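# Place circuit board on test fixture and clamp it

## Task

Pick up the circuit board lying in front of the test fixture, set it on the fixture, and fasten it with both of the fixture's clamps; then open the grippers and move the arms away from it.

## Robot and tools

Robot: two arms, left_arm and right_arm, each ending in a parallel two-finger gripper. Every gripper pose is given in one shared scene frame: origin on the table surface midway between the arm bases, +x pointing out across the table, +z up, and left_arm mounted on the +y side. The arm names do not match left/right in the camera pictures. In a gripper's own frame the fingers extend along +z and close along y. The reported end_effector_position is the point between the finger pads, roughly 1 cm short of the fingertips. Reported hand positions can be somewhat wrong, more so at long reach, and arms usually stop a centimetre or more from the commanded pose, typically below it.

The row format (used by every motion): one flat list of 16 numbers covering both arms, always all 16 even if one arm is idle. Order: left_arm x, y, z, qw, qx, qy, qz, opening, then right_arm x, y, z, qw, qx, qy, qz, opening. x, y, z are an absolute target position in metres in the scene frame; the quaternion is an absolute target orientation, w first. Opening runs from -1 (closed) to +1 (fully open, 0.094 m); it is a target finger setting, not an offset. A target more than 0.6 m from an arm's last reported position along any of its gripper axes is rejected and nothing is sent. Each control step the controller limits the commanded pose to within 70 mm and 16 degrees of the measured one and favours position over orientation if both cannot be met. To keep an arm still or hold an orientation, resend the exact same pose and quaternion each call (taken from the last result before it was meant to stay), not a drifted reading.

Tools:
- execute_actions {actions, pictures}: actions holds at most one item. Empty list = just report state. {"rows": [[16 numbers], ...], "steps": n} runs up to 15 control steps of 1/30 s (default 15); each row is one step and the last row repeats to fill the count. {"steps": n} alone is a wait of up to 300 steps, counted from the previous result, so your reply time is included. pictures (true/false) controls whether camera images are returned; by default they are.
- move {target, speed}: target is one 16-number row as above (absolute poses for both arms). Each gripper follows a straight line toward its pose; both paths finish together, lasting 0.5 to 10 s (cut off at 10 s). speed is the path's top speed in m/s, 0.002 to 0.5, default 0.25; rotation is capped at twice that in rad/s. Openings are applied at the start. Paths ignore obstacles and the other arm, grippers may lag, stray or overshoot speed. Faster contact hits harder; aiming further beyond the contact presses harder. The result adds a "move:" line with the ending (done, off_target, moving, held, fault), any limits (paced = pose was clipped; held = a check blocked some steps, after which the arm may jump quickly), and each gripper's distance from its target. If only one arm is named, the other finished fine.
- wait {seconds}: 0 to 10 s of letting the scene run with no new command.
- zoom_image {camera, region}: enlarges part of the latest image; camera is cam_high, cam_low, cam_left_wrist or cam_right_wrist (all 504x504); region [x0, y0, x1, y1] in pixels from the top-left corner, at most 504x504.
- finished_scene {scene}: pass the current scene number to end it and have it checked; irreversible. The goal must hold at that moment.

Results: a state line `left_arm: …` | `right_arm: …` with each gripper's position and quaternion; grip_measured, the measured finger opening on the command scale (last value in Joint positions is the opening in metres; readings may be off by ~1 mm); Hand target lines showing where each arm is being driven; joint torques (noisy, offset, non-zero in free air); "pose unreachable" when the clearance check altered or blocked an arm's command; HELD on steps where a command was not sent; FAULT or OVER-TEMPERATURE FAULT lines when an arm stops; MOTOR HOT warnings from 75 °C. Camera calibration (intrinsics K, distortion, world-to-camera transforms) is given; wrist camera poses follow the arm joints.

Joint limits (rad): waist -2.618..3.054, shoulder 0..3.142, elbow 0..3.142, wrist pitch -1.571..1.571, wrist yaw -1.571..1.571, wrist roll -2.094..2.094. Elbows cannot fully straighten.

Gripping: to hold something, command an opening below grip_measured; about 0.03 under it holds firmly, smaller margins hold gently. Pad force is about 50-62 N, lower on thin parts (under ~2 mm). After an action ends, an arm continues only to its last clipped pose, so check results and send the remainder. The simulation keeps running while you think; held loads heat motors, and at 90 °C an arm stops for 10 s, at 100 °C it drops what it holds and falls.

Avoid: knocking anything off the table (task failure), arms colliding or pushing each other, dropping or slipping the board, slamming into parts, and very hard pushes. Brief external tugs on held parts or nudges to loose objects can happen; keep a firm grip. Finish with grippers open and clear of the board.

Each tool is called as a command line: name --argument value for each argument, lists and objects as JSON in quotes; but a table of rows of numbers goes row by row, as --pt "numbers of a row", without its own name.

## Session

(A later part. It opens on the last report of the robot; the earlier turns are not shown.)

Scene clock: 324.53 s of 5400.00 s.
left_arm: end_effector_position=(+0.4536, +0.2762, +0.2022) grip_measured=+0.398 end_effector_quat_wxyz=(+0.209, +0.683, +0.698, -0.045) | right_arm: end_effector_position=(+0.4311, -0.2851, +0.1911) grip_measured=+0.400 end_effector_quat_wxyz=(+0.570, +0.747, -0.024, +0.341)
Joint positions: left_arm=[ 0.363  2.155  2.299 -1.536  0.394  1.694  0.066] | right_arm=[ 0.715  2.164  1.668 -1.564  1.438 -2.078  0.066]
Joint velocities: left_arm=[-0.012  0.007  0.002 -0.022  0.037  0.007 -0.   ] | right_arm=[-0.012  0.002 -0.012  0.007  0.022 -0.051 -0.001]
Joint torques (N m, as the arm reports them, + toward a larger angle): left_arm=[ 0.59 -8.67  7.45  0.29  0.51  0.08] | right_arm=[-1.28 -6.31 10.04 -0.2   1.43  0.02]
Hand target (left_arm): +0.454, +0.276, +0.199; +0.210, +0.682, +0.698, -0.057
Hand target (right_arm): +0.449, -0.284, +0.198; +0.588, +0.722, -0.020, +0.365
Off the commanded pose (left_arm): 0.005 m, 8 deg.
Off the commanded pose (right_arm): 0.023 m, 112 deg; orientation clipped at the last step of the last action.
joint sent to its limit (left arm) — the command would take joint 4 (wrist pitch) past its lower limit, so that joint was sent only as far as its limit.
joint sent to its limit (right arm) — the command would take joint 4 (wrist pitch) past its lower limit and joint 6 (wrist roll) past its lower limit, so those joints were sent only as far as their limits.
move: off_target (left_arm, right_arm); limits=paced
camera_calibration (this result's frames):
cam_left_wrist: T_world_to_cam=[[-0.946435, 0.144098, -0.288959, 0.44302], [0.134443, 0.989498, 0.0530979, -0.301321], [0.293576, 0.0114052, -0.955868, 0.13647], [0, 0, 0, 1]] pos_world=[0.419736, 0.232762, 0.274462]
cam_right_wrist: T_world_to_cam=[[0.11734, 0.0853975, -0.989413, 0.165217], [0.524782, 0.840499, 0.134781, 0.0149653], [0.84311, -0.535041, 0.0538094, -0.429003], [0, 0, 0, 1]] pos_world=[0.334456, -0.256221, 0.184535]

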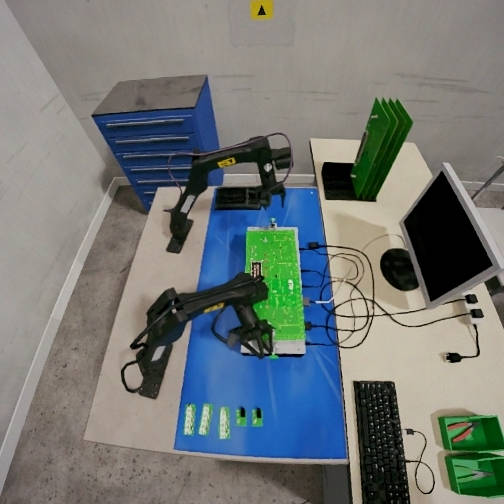

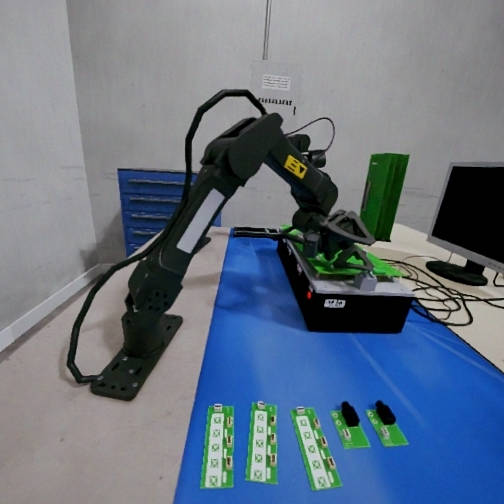

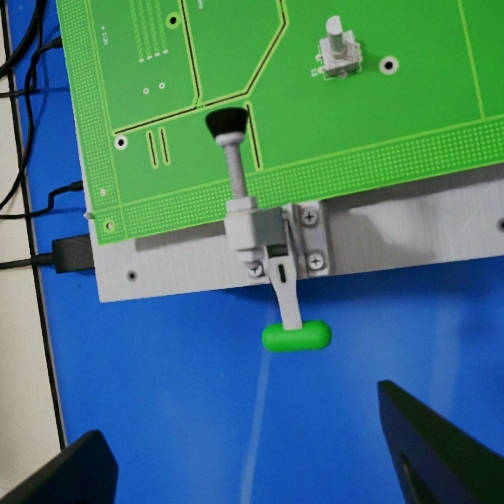

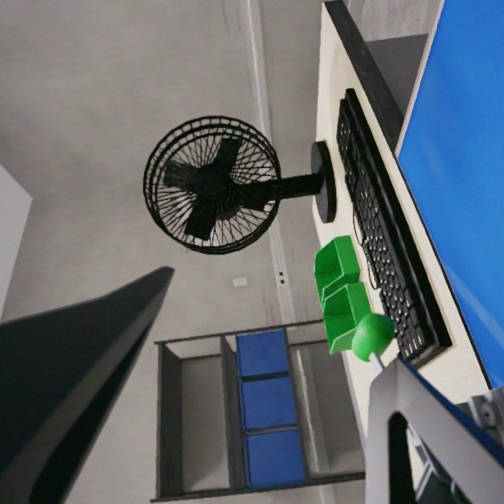

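move --target '[0.452,0.270,0.17,0.17,0.686,0.686,-0.1,0.4,0.30,-0.38,0.28,0.4,0.72,-0.45,0.3,0.4]' --speed 0.1

move --target '[0.452,0.270,0.138,0.17,0.686,0.686,-0.1,0.4,0.40,-0.33,0.23,-0.05,0.705,-0.705,0.05,0.4]' --speed 0.1

Scene clock: 340.33 s of 5400.00 s.
left_arm: end_effector_position=(+0.4563, +0.2769, +0.1862) grip_measured=+0.398 end_effector_quat_wxyz=(+0.198, +0.688, +0.696, -0.058) | right_arm: end_effector_position=(+0.3063, -0.3757, +0.2828) grip_measured=+0.400 end_effector_quat_wxyz=(+0.310, +0.774, -0.388, +0.393)
Joint positions: left_arm=[ 0.363  2.193  2.299 -1.536  0.393  1.713  0.066] | right_arm=[ 0.577  1.458  1.461 -1.562  1.049 -1.787  0.066]
Joint velocities: left_arm=[-0.022  0.002  0.007 -0.066 -0.037  0.066 -0.001] | right_arm=[ 0.012 -0.012 -0.002 -0.022 -0.007  0.022  0.   ]
Joint torques (N m, as the arm reports them, + toward a larger angle): left_arm=[-1.1  -8.45  5.    0.23  0.4   0.01] | right_arm=[-0.71 -6.05  4.39  0.47  0.5   0.12]
Hand target (left_arm): +0.451, +0.270, +0.170; +0.184, +0.690, +0.695, -0.087
Hand target (right_arm): +0.300, -0.380, +0.281; +0.310, +0.772, -0.395, +0.391
Off the commanded pose (left_arm): 0.018 m, 6 deg.
Off the commanded pose (right_arm): 0.008 m, 18 deg; orientation clipped at the last step of the last action.
joint sent to its limit (left arm) — the command would take joint 4 (wrist pitch) past its lower limit, so that joint was sent only as far as its limit.
joint sent to its limit (right arm) — the command would take joint 4 (wrist pitch) past its lower limit, so that joint was sent only as far as its limit.
After step 90, 7.80 s passed at rest.
move: off_target (left_arm, right_arm); limits=paced
camera_calibration (this result's frames):
cam_left_wrist: T_world_to_cam=[[-0.952397, 0.159579, -0.259758, 0.433855], [0.152718, 0.987174, 0.0465191, -0.30792], [0.26385, 0.00463492, -0.964553, 0.137415], [0, 0, 0, 1]] pos_world=[0.42397, 0.2341, 0.259565]
cam_right_wrist: T_world_to_cam=[[0.641974, 0.528438, -0.555538, 0.161392], [0.459244, 0.31519, 0.830512, -0.229748], [0.613975, -0.788294, -0.040338, -0.375543], [0, 0, 0, 1]] pos_world=[0.232475, -0.30891, 0.265319]

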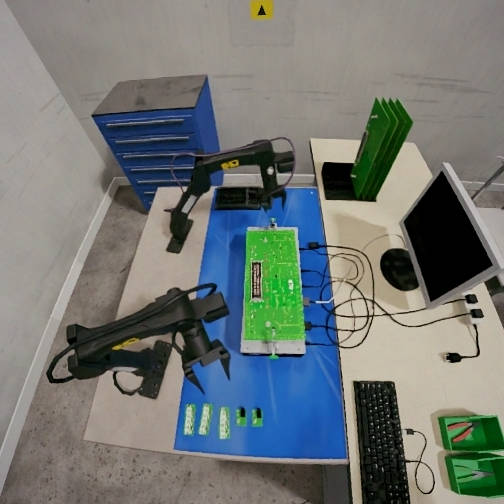

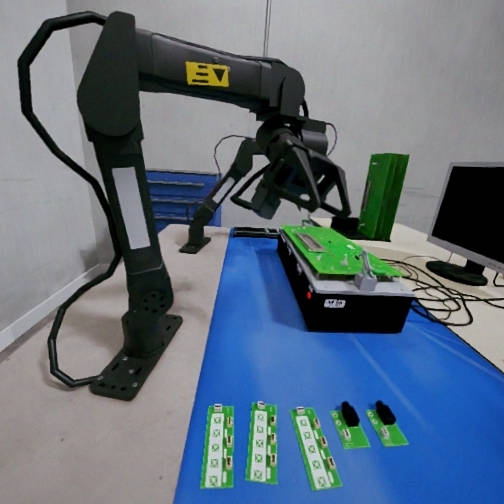

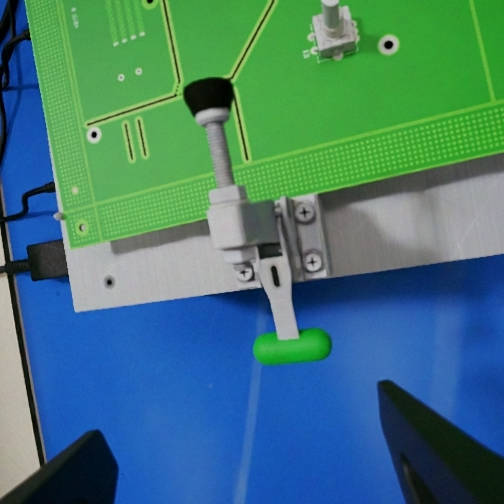

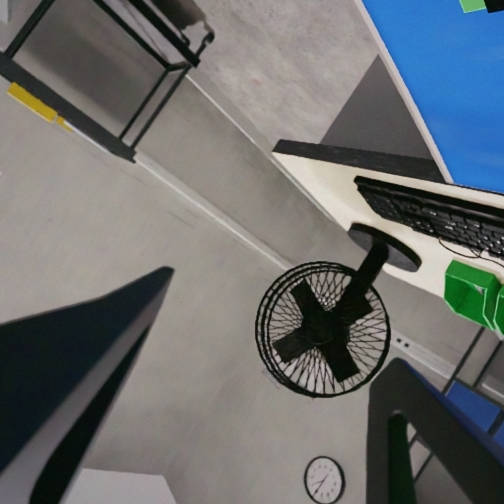

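Scene clock: 346.77 s of 5400.00 s.
left_arm: end_effector_position=(+0.4544, +0.2749, +0.1519) grip_measured=+0.398 end_effector_quat_wxyz=(+0.181, +0.691, +0.695, -0.082) | right_arm: end_effector_position=(+0.3939, -0.3333, +0.2212) grip_measured=+0.400 end_effector_quat_wxyz=(-0.048, +0.708, -0.702, +0.062)
Joint positions: left_arm=[ 0.36   2.211  2.195 -1.477  0.393  1.727  0.066] | right_arm=[ 0.159  1.858  2.004 -1.561  0.022 -1.567  0.066]
Joint velocities: left_arm=[-0.017 -0.007 -0.002 -0.007  0.022 -0.022  0.   ] | right_arm=[-0.007 -0.002  0.007 -0.022 -0.007  0.037 -0.001]
Joint torques (N m, as the arm reports them, + toward a larger angle): left_arm=[-0.87 -9.3   4.79  0.27  0.36  0.02] | right_arm=[-0.66 -7.19  8.51  0.73 -0.1   0.07]
Hand target (left_arm): +0.451, +0.270, +0.138; +0.172, +0.693, +0.693, -0.101
Hand target (right_arm): +0.400, -0.333, +0.226; -0.060, +0.701, -0.708, +0.063
Off the commanded pose (left_arm): 0.015 m, 2 deg.
Off the commanded pose (right_arm): 0.011 m, 1 deg.
joint sent to its limit (right arm) — the command would take joint 4 (wrist pitch) past its lower limit, so that joint was sent only as far as its limit.
move: off_target (left_arm, right_arm)
camera_calibration (this result's frames):
cam_left_wrist: T_world_to_cam=[[-0.962818, 0.174029, -0.206627, 0.416084], [0.171686, 0.984714, 0.0293615, -0.309442], [0.208579, -0.0072052, -0.977979, 0.135288], [0, 0, 0, 1]] pos_world=[0.425522, 0.233276, 0.227369]
cam_right_wrist: T_world_to_cam=[[0.908366, 0.416765, 0.034328, -0.224114], [0.326321, -0.75778, 0.565052, -0.478766], [0.261507, -0.502072, -0.824341, 0.0092273], [0, 0, 0, 1]] pos_world=[0.357396, -0.264764, 0.285828]

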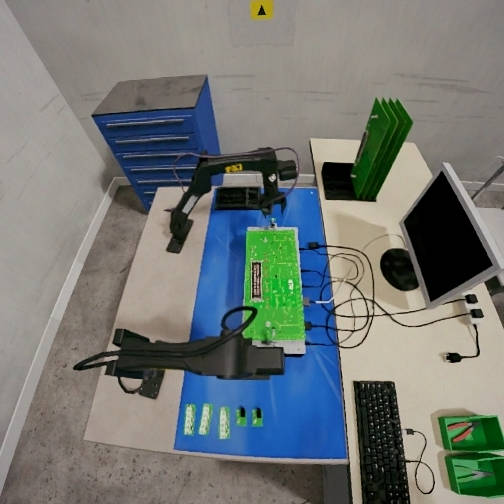

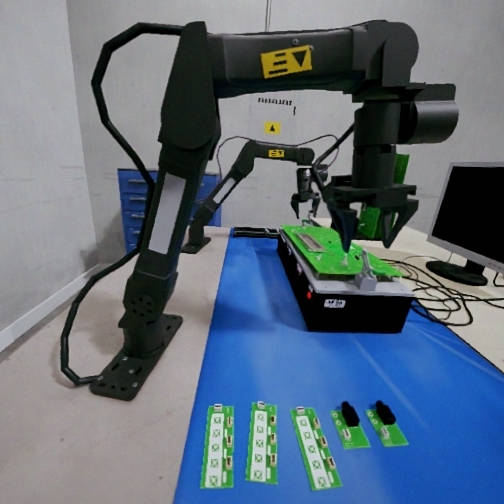

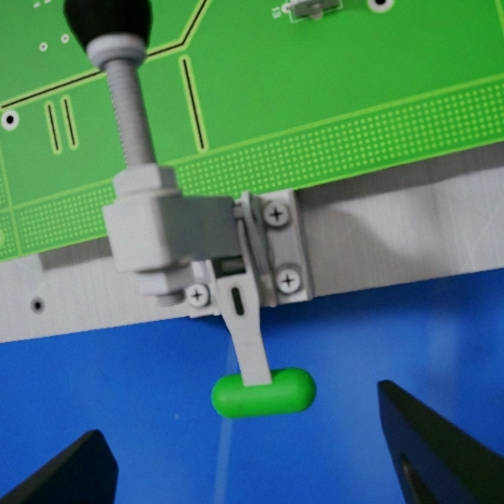

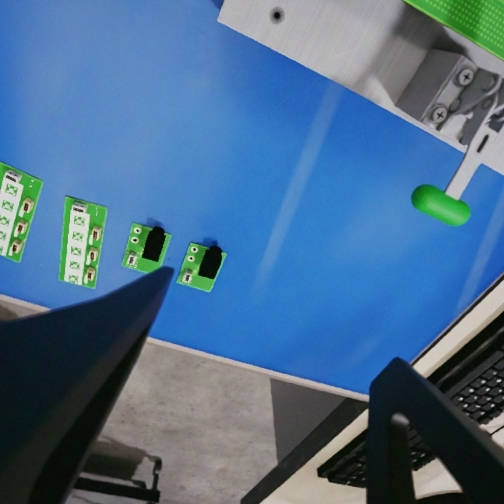

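move --target '[0.450,0.270,0.122,0.17,0.686,0.686,-0.1,0.4,0.465,-0.30,0.18,-0.05,0.705,-0.705,0.05,0.4]' --speed 0.05

Scene clock: 358.23 s of 5400.00 s.
left_arm: end_effector_position=(+0.4522, +0.2747, +0.1255) grip_measured=+0.398 end_effector_quat_wxyz=(+0.173, +0.690, +0.697, -0.093) | right_arm: end_effector_position=(+0.4621, -0.3061, +0.1745) grip_measured=+0.400 end_effector_quat_wxyz=(-0.043, +0.706, -0.706, +0.050)
Joint positions: left_arm=[ 0.36   2.211  2.09  -1.4    0.392  1.727  0.066] | right_arm=[ 0.218  2.153  2.243 -1.53   0.019 -1.5    0.066]
Joint velocities: left_arm=[-0.002 -0.012 -0.007 -0.051 -0.037 -0.037 -0.001] | right_arm=[ 0.012  0.002  0.017 -0.007  0.007  0.11   0.002]
Joint torques (N m, as the arm reports them, + toward a larger angle): left_arm=[ -0.85 -10.61   5.06   0.25   0.44   0.06] | right_arm=[  0.54 -10.     8.86   0.58  -0.07   0.06]
Hand target (left_arm): +0.450, +0.270, +0.122; +0.172, +0.693, +0.693, -0.101
Hand target (right_arm): +0.465, -0.301, +0.179; -0.051, +0.705, -0.705, +0.051
Off the commanded pose (left_arm): 0.006 m, 1 deg.
Off the commanded pose (right_arm): 0.009 m, 1 deg.
After step 90, 6.37 s passed at rest.
move: done
camera_calibration (this result's frames):
cam_left_wrist: T_world_to_cam=[[-0.96823, 0.173165, -0.1804, 0.408014], [0.172333, 0.984828, 0.0203985, -0.307252], [0.181195, -0.0113383, -0.983382, 0.124074], [0, 0, 0, 1]] pos_world=[0.42552, 0.233343, 0.201886]
cam_right_wrist: T_world_to_cam=[[0.911864, 0.410122, 0.0174411, -0.296507], [0.334082, -0.766145, 0.549009, -0.457375], [0.238523, -0.494795, -0.835635, -0.0185888], [0, 0, 0, 1]] pos_world=[0.427609, -0.238009, 0.240741]

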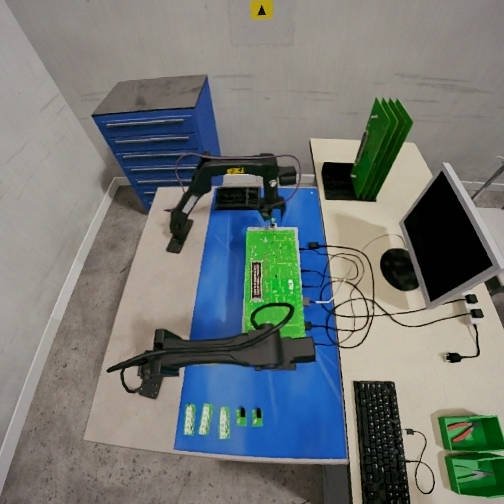

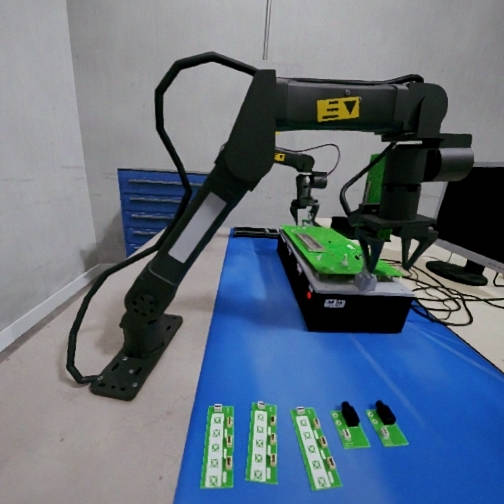

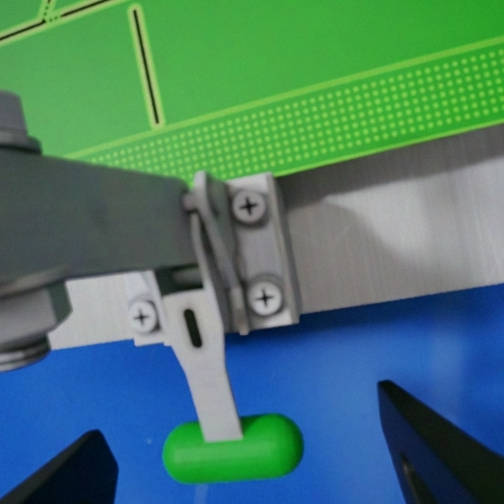

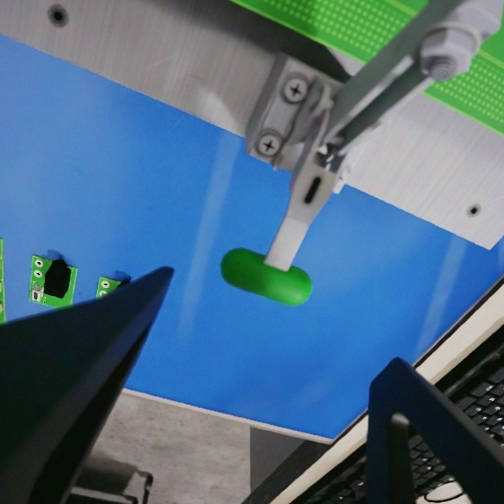

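move --target '[0.450,0.270,0.122,0.17,0.686,0.686,-0.1,-0.7,0.474,-0.311,0.131,-0.05,0.705,-0.705,0.05,0.4]' --speed 0.03

Scene clock: 365.83 s of 5400.00 s.
left_arm: end_effector_position=(+0.4509, +0.2749, +0.1252) grip_measured=-0.482 end_effector_quat_wxyz=(+0.170, +0.689, +0.698, -0.095) | right_arm: end_effector_position=(+0.4770, -0.3088, +0.1318) grip_measured=+0.400 end_effector_quat_wxyz=(-0.049, +0.706, -0.705, +0.056)
Joint positions: left_arm=[ 0.36   2.211  2.09  -1.405  0.389  1.727  0.024] | right_arm=[ 0.21   2.153  2.066 -1.336  0.019 -1.509  0.066]
Joint velocities: left_arm=[ 0.002 -0.002  0.007  0.051 -0.007 -0.081 -0.   ] | right_arm=[-0.017 -0.017  0.002  0.051  0.022 -0.022 -0.001]
Joint torques (N m, as the arm reports them, + toward a larger angle): left_arm=[ -0.61 -10.63   5.37   0.3    0.35   0.07] | right_arm=[ -0.72 -11.97   4.85   0.76  -0.11  -0.06]
Hand target (left_arm): +0.450, +0.270, +0.122; +0.172, +0.693, +0.693, -0.101
Hand target (right_arm): +0.473, -0.311, +0.131; -0.050, +0.705, -0.705, +0.050
Off the commanded pose (left_arm): 0.006 m, 1 deg.
Off the commanded pose (right_arm): 0.004 m, 1 deg.
After step 90, 2.70 s passed at rest.
move: done
camera_calibration (this result's frames):
cam_left_wrist: T_world_to_cam=[[-0.969354, 0.172995, -0.174431, 0.406471], [0.171985, 0.984876, 0.0210067, -0.307167], [0.175427, -0.00963673, -0.984445, 0.126249], [0, 0, 0, 1]] pos_world=[0.424695, 0.233421, 0.201639]
cam_right_wrist: T_world_to_cam=[[0.911029, 0.411085, 0.0321837, -0.309474], [0.32591, -0.765682, 0.554539, -0.437652], [0.252605, -0.494712, -0.831535, -0.0664273], [0, 0, 0, 1]] pos_world=[0.441355, -0.240745, 0.197419]

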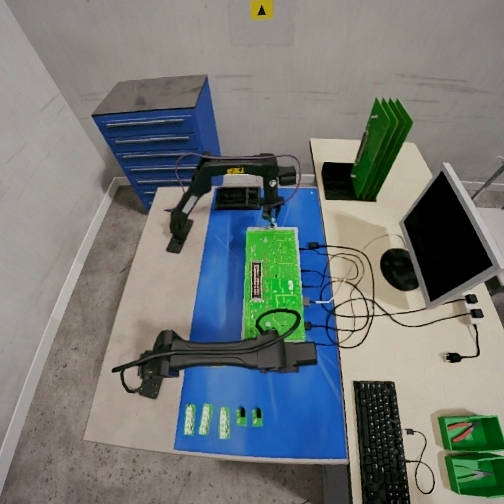

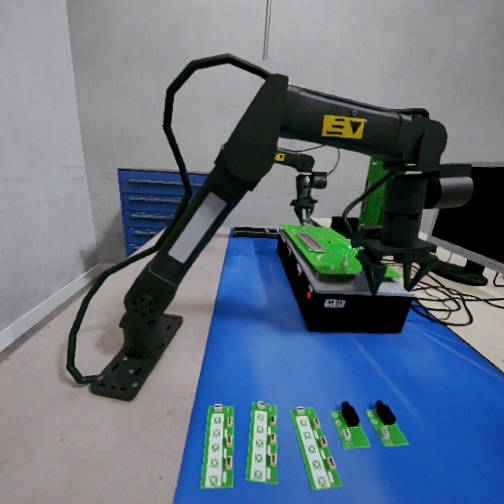

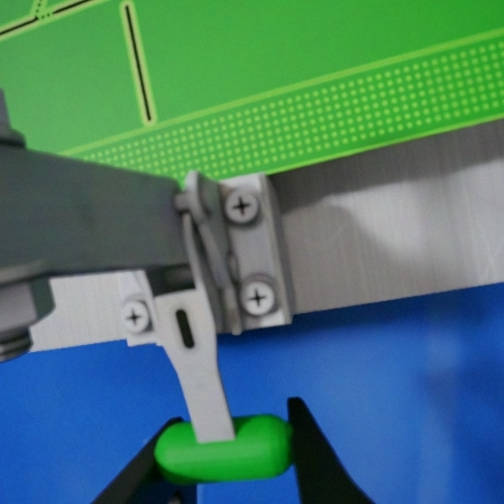

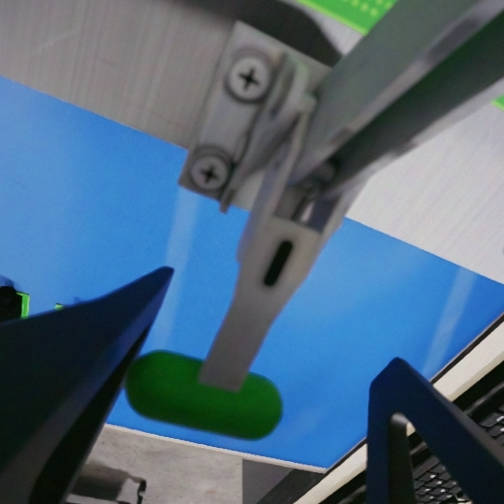

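move --target '[0.450,0.265,0.19,0.17,0.686,0.686,-0.1,-0.7,0.465,-0.322,0.126,-0.05,0.705,-0.705,0.05,0.4]' --speed 0.04

Scene clock: 374.37 s of 5400.00 s.
left_arm: end_effector_position=(+0.4509, +0.2729, +0.1604) grip_measured=-0.484 end_effector_quat_wxyz=(+0.166, +0.693, +0.698, -0.079) | right_arm: end_effector_position=(+0.4691, -0.3202, +0.1216) grip_measured=+0.400 end_effector_quat_wxyz=(-0.043, +0.706, -0.705, +0.053)
Joint positions: left_arm=[ 0.345  2.22   2.252 -1.533  0.363  1.714  0.024] | right_arm=[ 0.185  2.121  1.977 -1.292  0.019 -1.534  0.066]
Joint velocities: left_arm=[-0.022 -0.002  0.012 -0.022 -0.022 -0.007 -0.001] | right_arm=[ 0.007 -0.012  0.002 -0.066 -0.022  0.022 -0.   ]
Joint torques (N m, as the arm reports them, + toward a larger angle): left_arm=[ -0.23 -13.47   8.58   0.06   0.73  -0.2 ] | right_arm=[ -0.67 -12.88   4.9    0.73  -0.17  -0.02]
Hand target (left_arm): +0.450, +0.265, +0.189; +0.196, +0.687, +0.696, -0.071
Hand target (right_arm): +0.465, -0.322, +0.126; -0.049, +0.705, -0.705, +0.050
Off the commanded pose (left_arm): 0.031 m, 3 deg.
Off the commanded pose (right_arm): 0.006 m, 1 deg.
joint sent to its limit (left arm) — the command would take joint 4 (wrist pitch) past its lower limit, so that joint was sent only as far as its limit.
After step 90, 3.53 s passed at rest.
move: off_target (left_arm)
camera_calibration (this result's frames):
cam_left_wrist: T_world_to_cam=[[-0.966296, 0.178753, -0.185254, 0.411713], [0.17198, 0.983719, 0.0521428, -0.310576], [0.191558, 0.0185255, -0.981306, 0.145461], [0, 0, 0, 1]] pos_world=[0.423385, 0.22923, 0.235207]
cam_right_wrist: T_world_to_cam=[[0.911586, 0.410658, 0.0192703, -0.296132], [0.332397, -0.763823, 0.553251, -0.440524], [0.241916, -0.497931, -0.832792, -0.074367], [0, 0, 0, 1]] pos_world=[0.434369, -0.251903, 0.187495]

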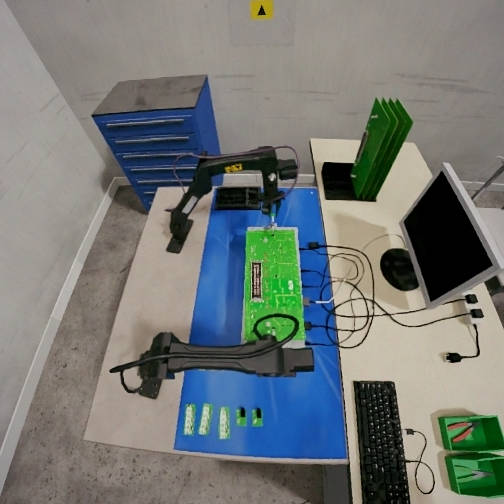

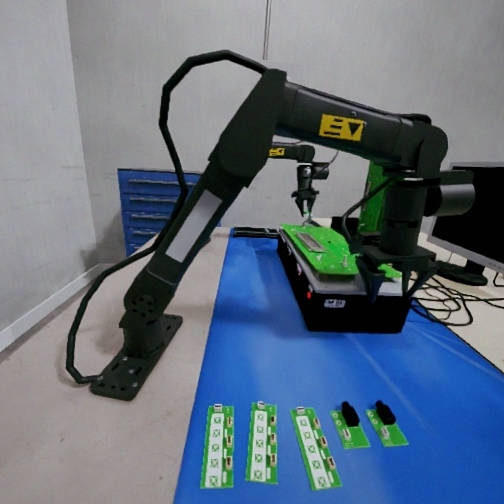

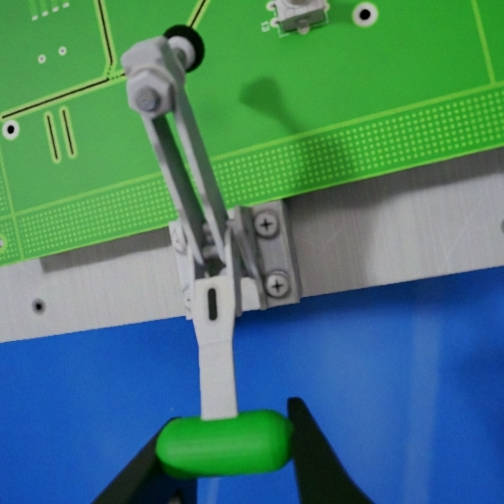

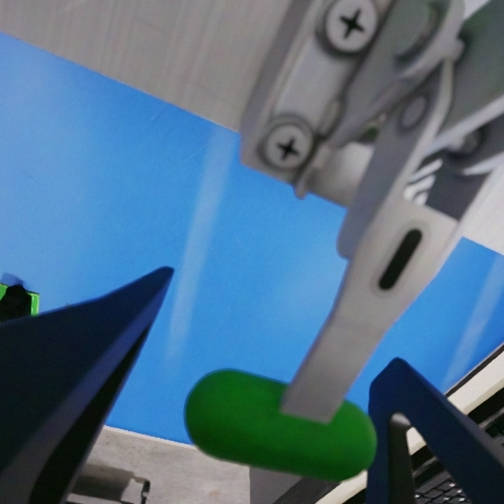

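move --target '[0.450,0.21,0.22,0.17,0.686,0.686,-0.1,-0.7,0.465,-0.322,0.126,-0.05,0.705,-0.705,0.05,-0.7]' --speed 0.04

move --target '[0.450,0.15,0.24,0.17,0.686,0.686,-0.1,-0.7,0.465,-0.315,0.19,-0.05,0.705,-0.705,0.05,-0.7]' --speed 0.04

Scene clock: 380.57 s of 5400.00 s.
left_arm: end_effector_position=(+0.4514, +0.2504, +0.1846) grip_measured=-0.493 end_effector_quat_wxyz=(+0.142, +0.688, +0.711, -0.031) | right_arm: end_effector_position=(+0.4584, -0.3203, +0.1204) grip_measured=-0.582 end_effector_quat_wxyz=(-0.027, +0.709, -0.704, +0.037)
Joint positions: left_arm=[ 0.252  2.177  2.298 -1.545  0.253  1.588  0.024] | right_arm=[ 0.185  2.121  1.977 -1.335  0.017 -1.539  0.02 ]
Joint velocities: left_arm=[-0.017  0.002 -0.022  0.051 -0.022 -0.007  0.   ] | right_arm=[ 0.007 -0.017  0.007 -0.037  0.007 -0.037 -0.   ]
Joint torques (N m, as the arm reports them, + toward a larger angle): left_arm=[ -3.82 -13.24   8.64   0.31   1.65  -0.35] | right_arm=[ -0.72 -12.7    5.05   1.04  -0.12  -0.01]
Hand target (left_arm): +0.449, +0.212, +0.220; +0.210, +0.687, +0.693, -0.059
Hand target (right_arm): +0.465, -0.322, +0.126; -0.049, +0.705, -0.705, +0.049
Off the commanded pose (left_arm): 0.054 m, 9 deg.
Off the commanded pose (right_arm): 0.009 m, 3 deg.
joint sent to its limit (left arm) — the command would take joint 4 (wrist pitch) past its lower limit, so that joint was sent only as far as its limit.
After step 90, 0.80 s passed at rest.
move: off_target (left_arm, right_arm)
camera_calibration (this result's frames):
cam_left_wrist: T_world_to_cam=[[-0.967593, 0.160801, -0.194695, 0.427479], [0.131656, 0.979193, 0.154425, -0.289391], [0.215476, 0.123787, -0.968631, 0.13], [0, 0, 0, 1]] pos_world=[0.423714, 0.198538, 0.253839]
cam_right_wrist: T_world_to_cam=[[0.909117, 0.416029, -0.0206231, -0.278622], [0.360705, -0.761528, 0.538485, -0.446804], [0.208321, -0.496985, -0.842383, -0.0559628], [0, 0, 0, 1]] pos_world=[0.426123, -0.252151, 0.187709]

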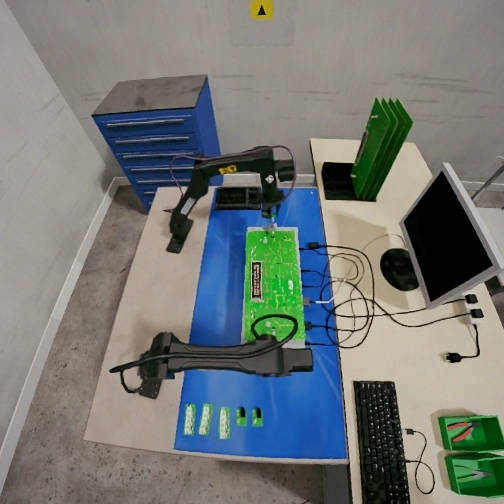

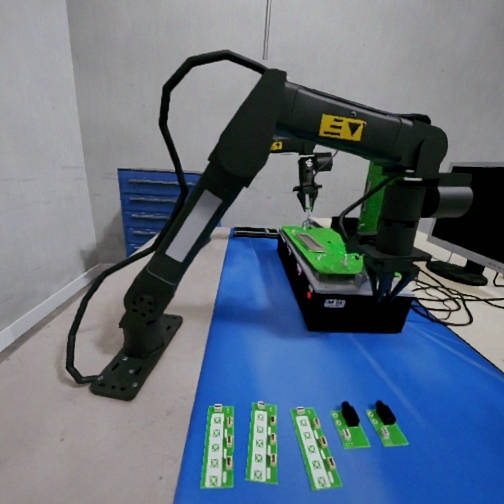

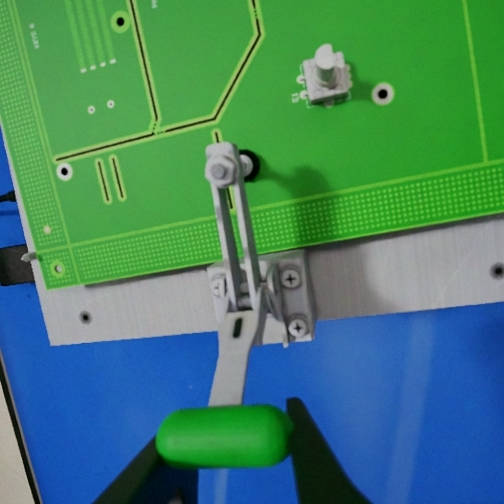

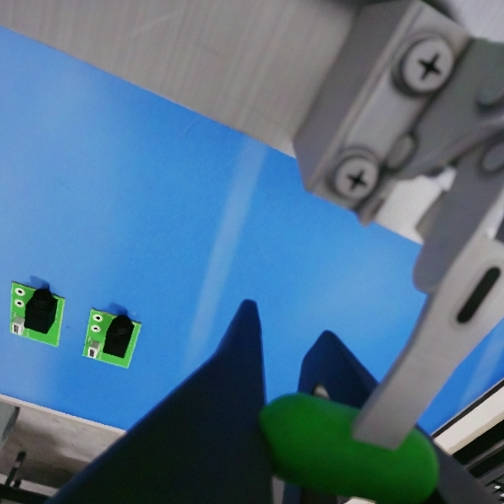

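Scene clock: 383.90 s of 5400.00 s.
left_arm: end_effector_position=(+0.4490, +0.1501, +0.2419) grip_measured=-0.698 end_effector_quat_wxyz=(+0.227, +0.684, +0.691, -0.055) | right_arm: end_effector_position=(+0.4652, -0.3144, +0.1776) grip_measured=-0.698 end_effector_quat_wxyz=(-0.048, +0.708, -0.703, +0.047)
Joint positions: left_arm=[ 0.07   2.139  2.424 -1.551  0.366  1.392  0.014] | right_arm=[ 0.193  2.168  2.279 -1.547  0.004 -1.533  0.014]
Joint velocities: left_arm=[ 0.002  0.007 -0.002  0.007 -0.066 -0.037  0.   ] | right_arm=[-0.002 -0.007  0.012  0.037  0.007 -0.051  0.   ]
Joint torques (N m, as the arm reports them, + toward a larger angle): left_arm=[ 0.8  -8.41  7.32  0.64  0.41 -0.13] | right_arm=[ -0.12 -11.54   8.64   0.52   0.02   0.1 ]
Hand target (left_arm): +0.452, +0.150, +0.240; +0.230, +0.678, +0.695, -0.064
Hand target (right_arm): +0.466, -0.315, +0.190; -0.057, +0.704, -0.705, +0.056
Off the commanded pose (left_arm): 0.002 m, 8 deg.
Off the commanded pose (right_arm): 0.012 m, 1 deg.
joint sent to its limit (left arm) — the command would take joint 4 (wrist pitch) past its lower limit, so that joint was sent only as far as its limit.
joint sent to its limit (right arm) — the command would take joint 4 (wrist pitch) past its lower limit, so that joint was sent only as far as its limit.
move: off_target (left_arm, right_arm)
camera_calibration (this result's frames):
cam_left_wrist: T_world_to_cam=[[-0.939716, 0.146573, -0.30895, 0.469708], [0.148816, 0.988728, 0.0164308, -0.175423], [0.307876, -0.0305363, -0.950936, 0.175868], [0, 0, 0, 1]] pos_world=[0.413352, 0.10997, 0.315238]
cam_right_wrist: T_world_to_cam=[[0.908061, 0.418056, 0.0255743, -0.293198], [0.338837, -0.769138, 0.541864, -0.468363], [0.246199, -0.48338, -0.840077, -0.0200244], [0, 0, 0, 1]] pos_world=[0.42987, -0.247342, 0.244465]

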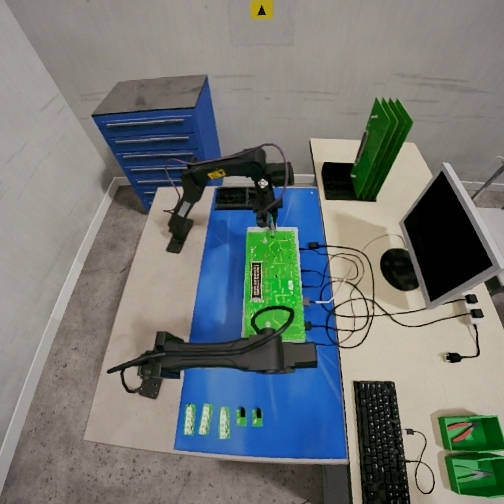

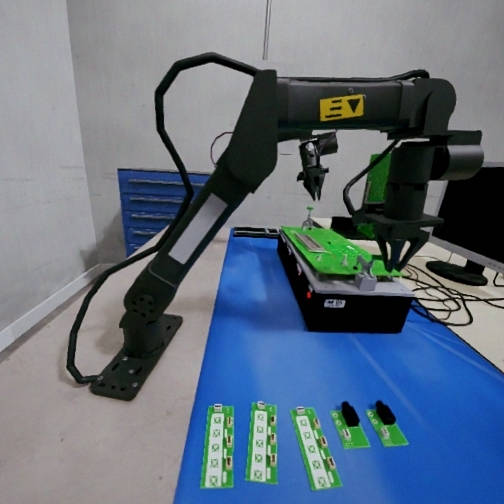

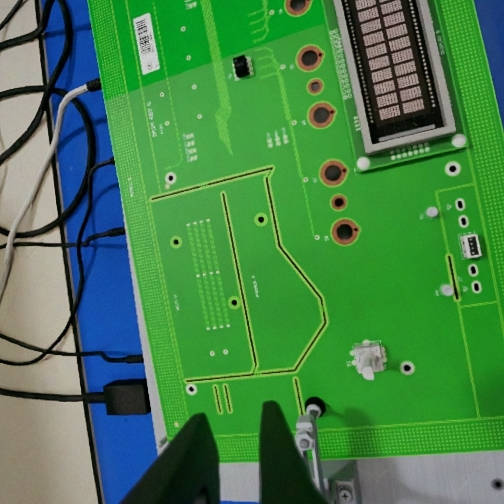

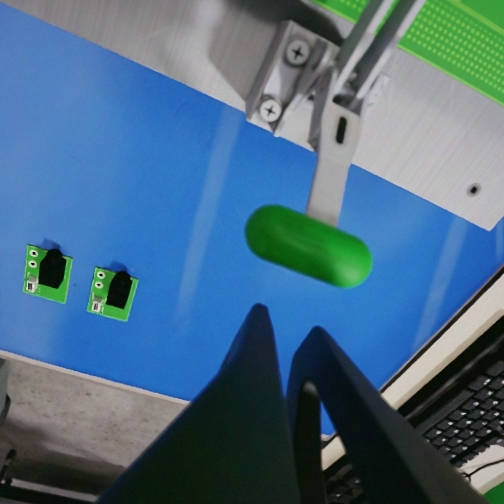

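zoom_image --camera "cam_low" --region '[270,180,430,310]'

zoom_image --camera "cam_high" --region '[220,190,340,380]'

Region (270, 180, 430, 310) of cam_low's 504x504 image, scaled by 3.150, with more detail than that image has; it fills the top 410 rows of this view, and the rest is white.

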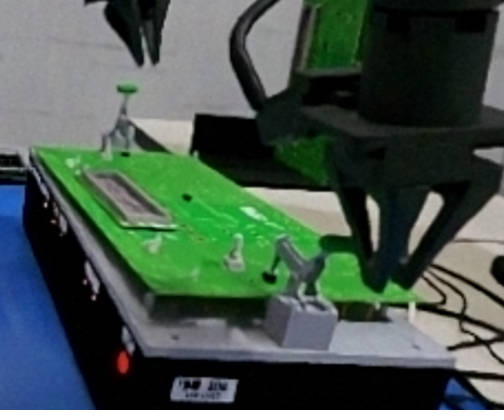

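Region (220, 190, 340, 380) of cam_high's 504x504 image, scaled by 2.653, with more detail than that image has; it fills the left 318 columns of this view, and the rest is white.

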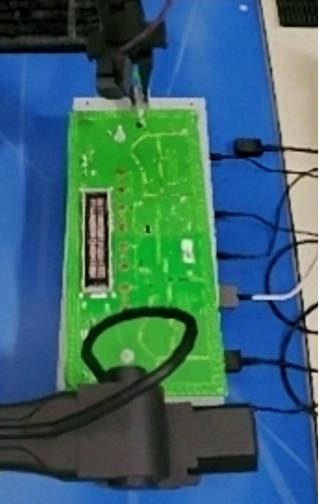

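move --target '[0.450,0.30,0.25,0.17,0.686,0.686,-0.1,-0.7,0.453,-0.305,0.20,-0.05,0.705,-0.705,0.05,0.4]' --speed 0.08

move --target '[0.450,0.295,0.185,0.17,0.686,0.686,-0.1,-0.7,0.453,-0.305,0.165,-0.05,0.705,-0.705,0.05,0.4]' --speed 0.04

Scene clock: 399.30 s of 5400.00 s.
left_arm: end_effector_position=(+0.4513, +0.3034, +0.2421) grip_measured=-0.698 end_effector_quat_wxyz=(+0.246, +0.663, +0.707, -0.003) | right_arm: end_effector_position=(+0.4619, -0.3074, +0.1951) grip_measured=+0.398 end_effector_quat_wxyz=(-0.065, +0.704, -0.704, +0.060)
Joint positions: left_arm=[ 0.433  2.104  2.362 -1.55   0.417  1.697  0.014] | right_arm=[ 0.209  2.126  2.279 -1.547  0.004 -1.508  0.066]
Joint velocities: left_arm=[ 0.002  0.007  0.002 -0.007 -0.051  0.037  0.001] | right_arm=[-0.022 -0.017 -0.012 -0.007 -0.066 -0.037  0.001]
Joint torques (N m, as the arm reports them, + toward a larger angle): left_arm=[  0.12 -11.33   5.18   0.56   0.41   0.08] | right_arm=[  0.5  -12.36   4.86   0.62   0.07   0.1 ]
Hand target (left_arm): +0.447, +0.301, +0.249; +0.253, +0.666, +0.702, -0.003
Hand target (right_arm): +0.454, -0.305, +0.200; -0.060, +0.705, -0.705, +0.059
Off the commanded pose (left_arm): 0.009 m, 15 deg.
Off the commanded pose (right_arm): 0.010 m, 2 deg.
joint sent to its limit (left arm) — the command would take joint 4 (wrist pitch) past its lower limit, so that joint was sent only as far as its limit.
joint sent to its limit (right arm) — the command would take joint 4 (wrist pitch) past its lower limit, so that joint was sent only as far as its limit.
After step 90, 10.20 s passed at rest.
move: off_target (left_arm)
camera_calibration (this result's frames):
cam_left_wrist: T_world_to_cam=[[-0.918785, 0.0864981, -0.385165, 0.476762], [0.0669524, 0.995708, 0.0638999, -0.304018], [0.389039, 0.0329226, -0.920633, 0.116762], [0, 0, 0, 1]] pos_world=[0.412972, 0.25763, 0.310554]
cam_right_wrist: T_world_to_cam=[[0.909524, 0.410418, 0.065756, -0.304417], [0.309966, -0.77512, 0.550554, -0.461531], [0.276926, -0.480359, -0.832206, -0.015928], [0, 0, 0, 1]] pos_world=[0.424344, -0.240455, 0.26086]

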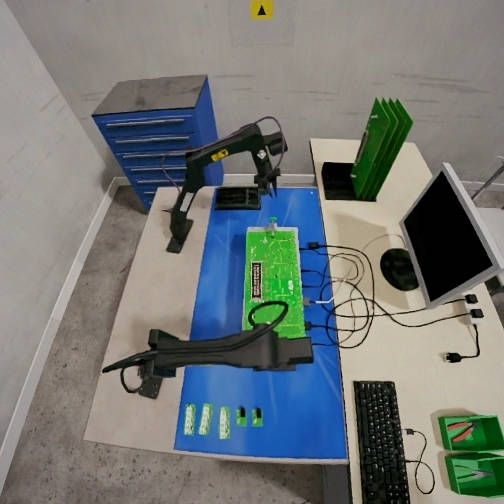

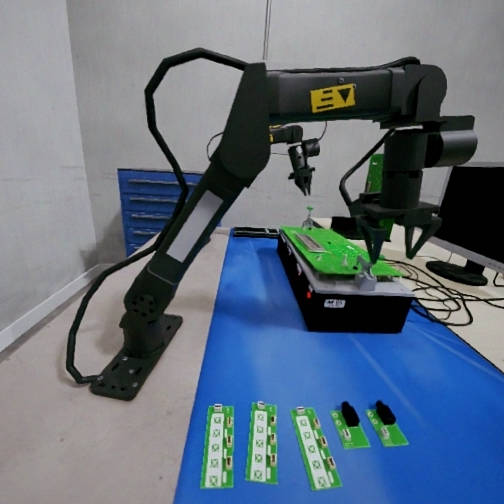

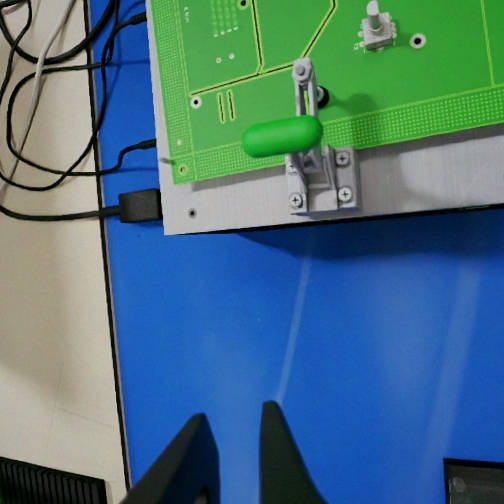

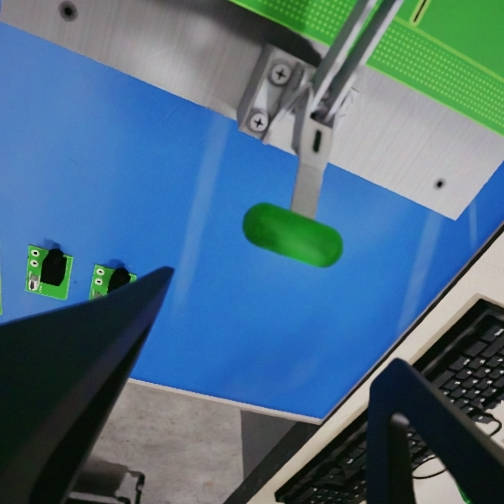

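Scene clock: 402.87 s of 5400.00 s.
left_arm: end_effector_position=(+0.4512, +0.2986, +0.1978) grip_measured=-0.698 end_effector_quat_wxyz=(+0.212, +0.682, +0.698, -0.047) | right_arm: end_effector_position=(+0.4572, -0.3077, +0.1613) grip_measured=+0.398 end_effector_quat_wxyz=(-0.050, +0.705, -0.706, +0.047)
Joint positions: left_arm=[ 0.421  2.169  2.302 -1.549  0.411  1.754  0.014] | right_arm=[ 0.209  2.096  2.098 -1.436  0.004 -1.507  0.066]
Joint velocities: left_arm=[-0.012 -0.002 -0.007  0.007  0.007 -0.066 -0.002] | right_arm=[ 0.012 -0.012  0.002  0.022  0.022 -0.051  0.   ]
Joint torques (N m, as the arm reports them, + toward a larger angle): left_arm=[-0.75 -8.93  4.82  0.35  0.28  0.05] | right_arm=[  0.51 -12.29   4.78   0.7    0.08   0.09]
Hand target (left_arm): +0.449, +0.295, +0.185; +0.201, +0.685, +0.697, -0.066
Hand target (right_arm): +0.453, -0.305, +0.165; -0.050, +0.705, -0.705, +0.050
Off the commanded pose (left_arm): 0.013 m, 8 deg.
Off the commanded pose (right_arm): 0.006 m, 0 deg.
joint sent to its limit (left arm) — the command would take joint 4 (wrist pitch) past its lower limit, so that joint was sent only as far as its limit.
move: off_target (left_arm)
camera_calibration (this result's frames):
cam_left_wrist: T_world_to_cam=[[-0.946037, 0.142164, -0.291211, 0.437102], [0.134682, 0.989835, 0.0456879, -0.321635], [0.294746, 0.00400151, -0.955567, 0.13432], [0, 0, 0, 1]] pos_world=[0.417242, 0.255688, 0.270336]
cam_right_wrist: T_world_to_cam=[[0.91157, 0.410192, 0.0279798, -0.292758], [0.331674, -0.773882, 0.539536, -0.449463], [0.242966, -0.482545, -0.841497, -0.0265789], [0, 0, 0, 1]] pos_world=[0.422402, -0.24057, 0.228327]

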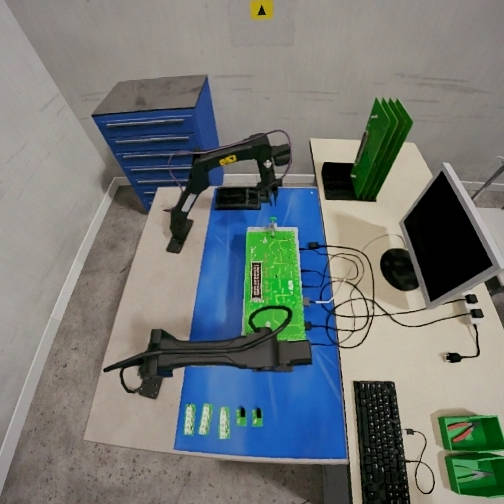

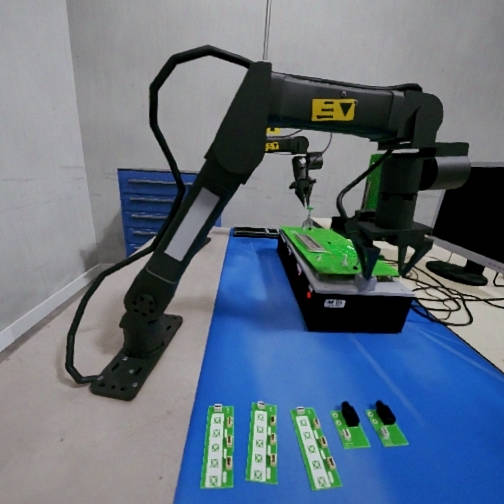

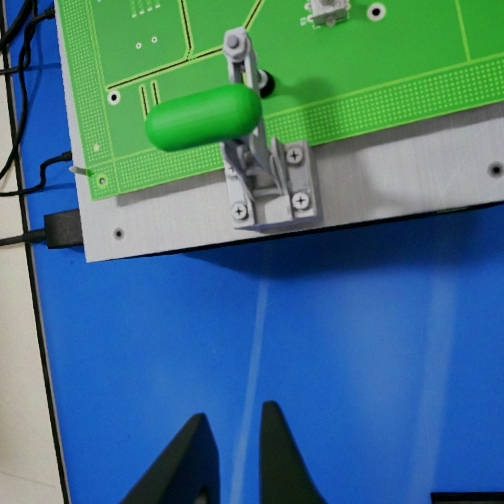

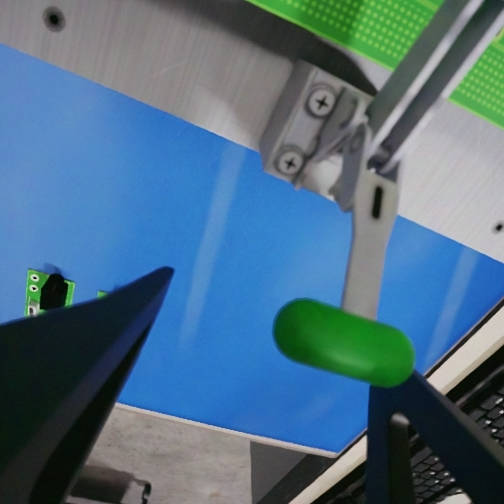

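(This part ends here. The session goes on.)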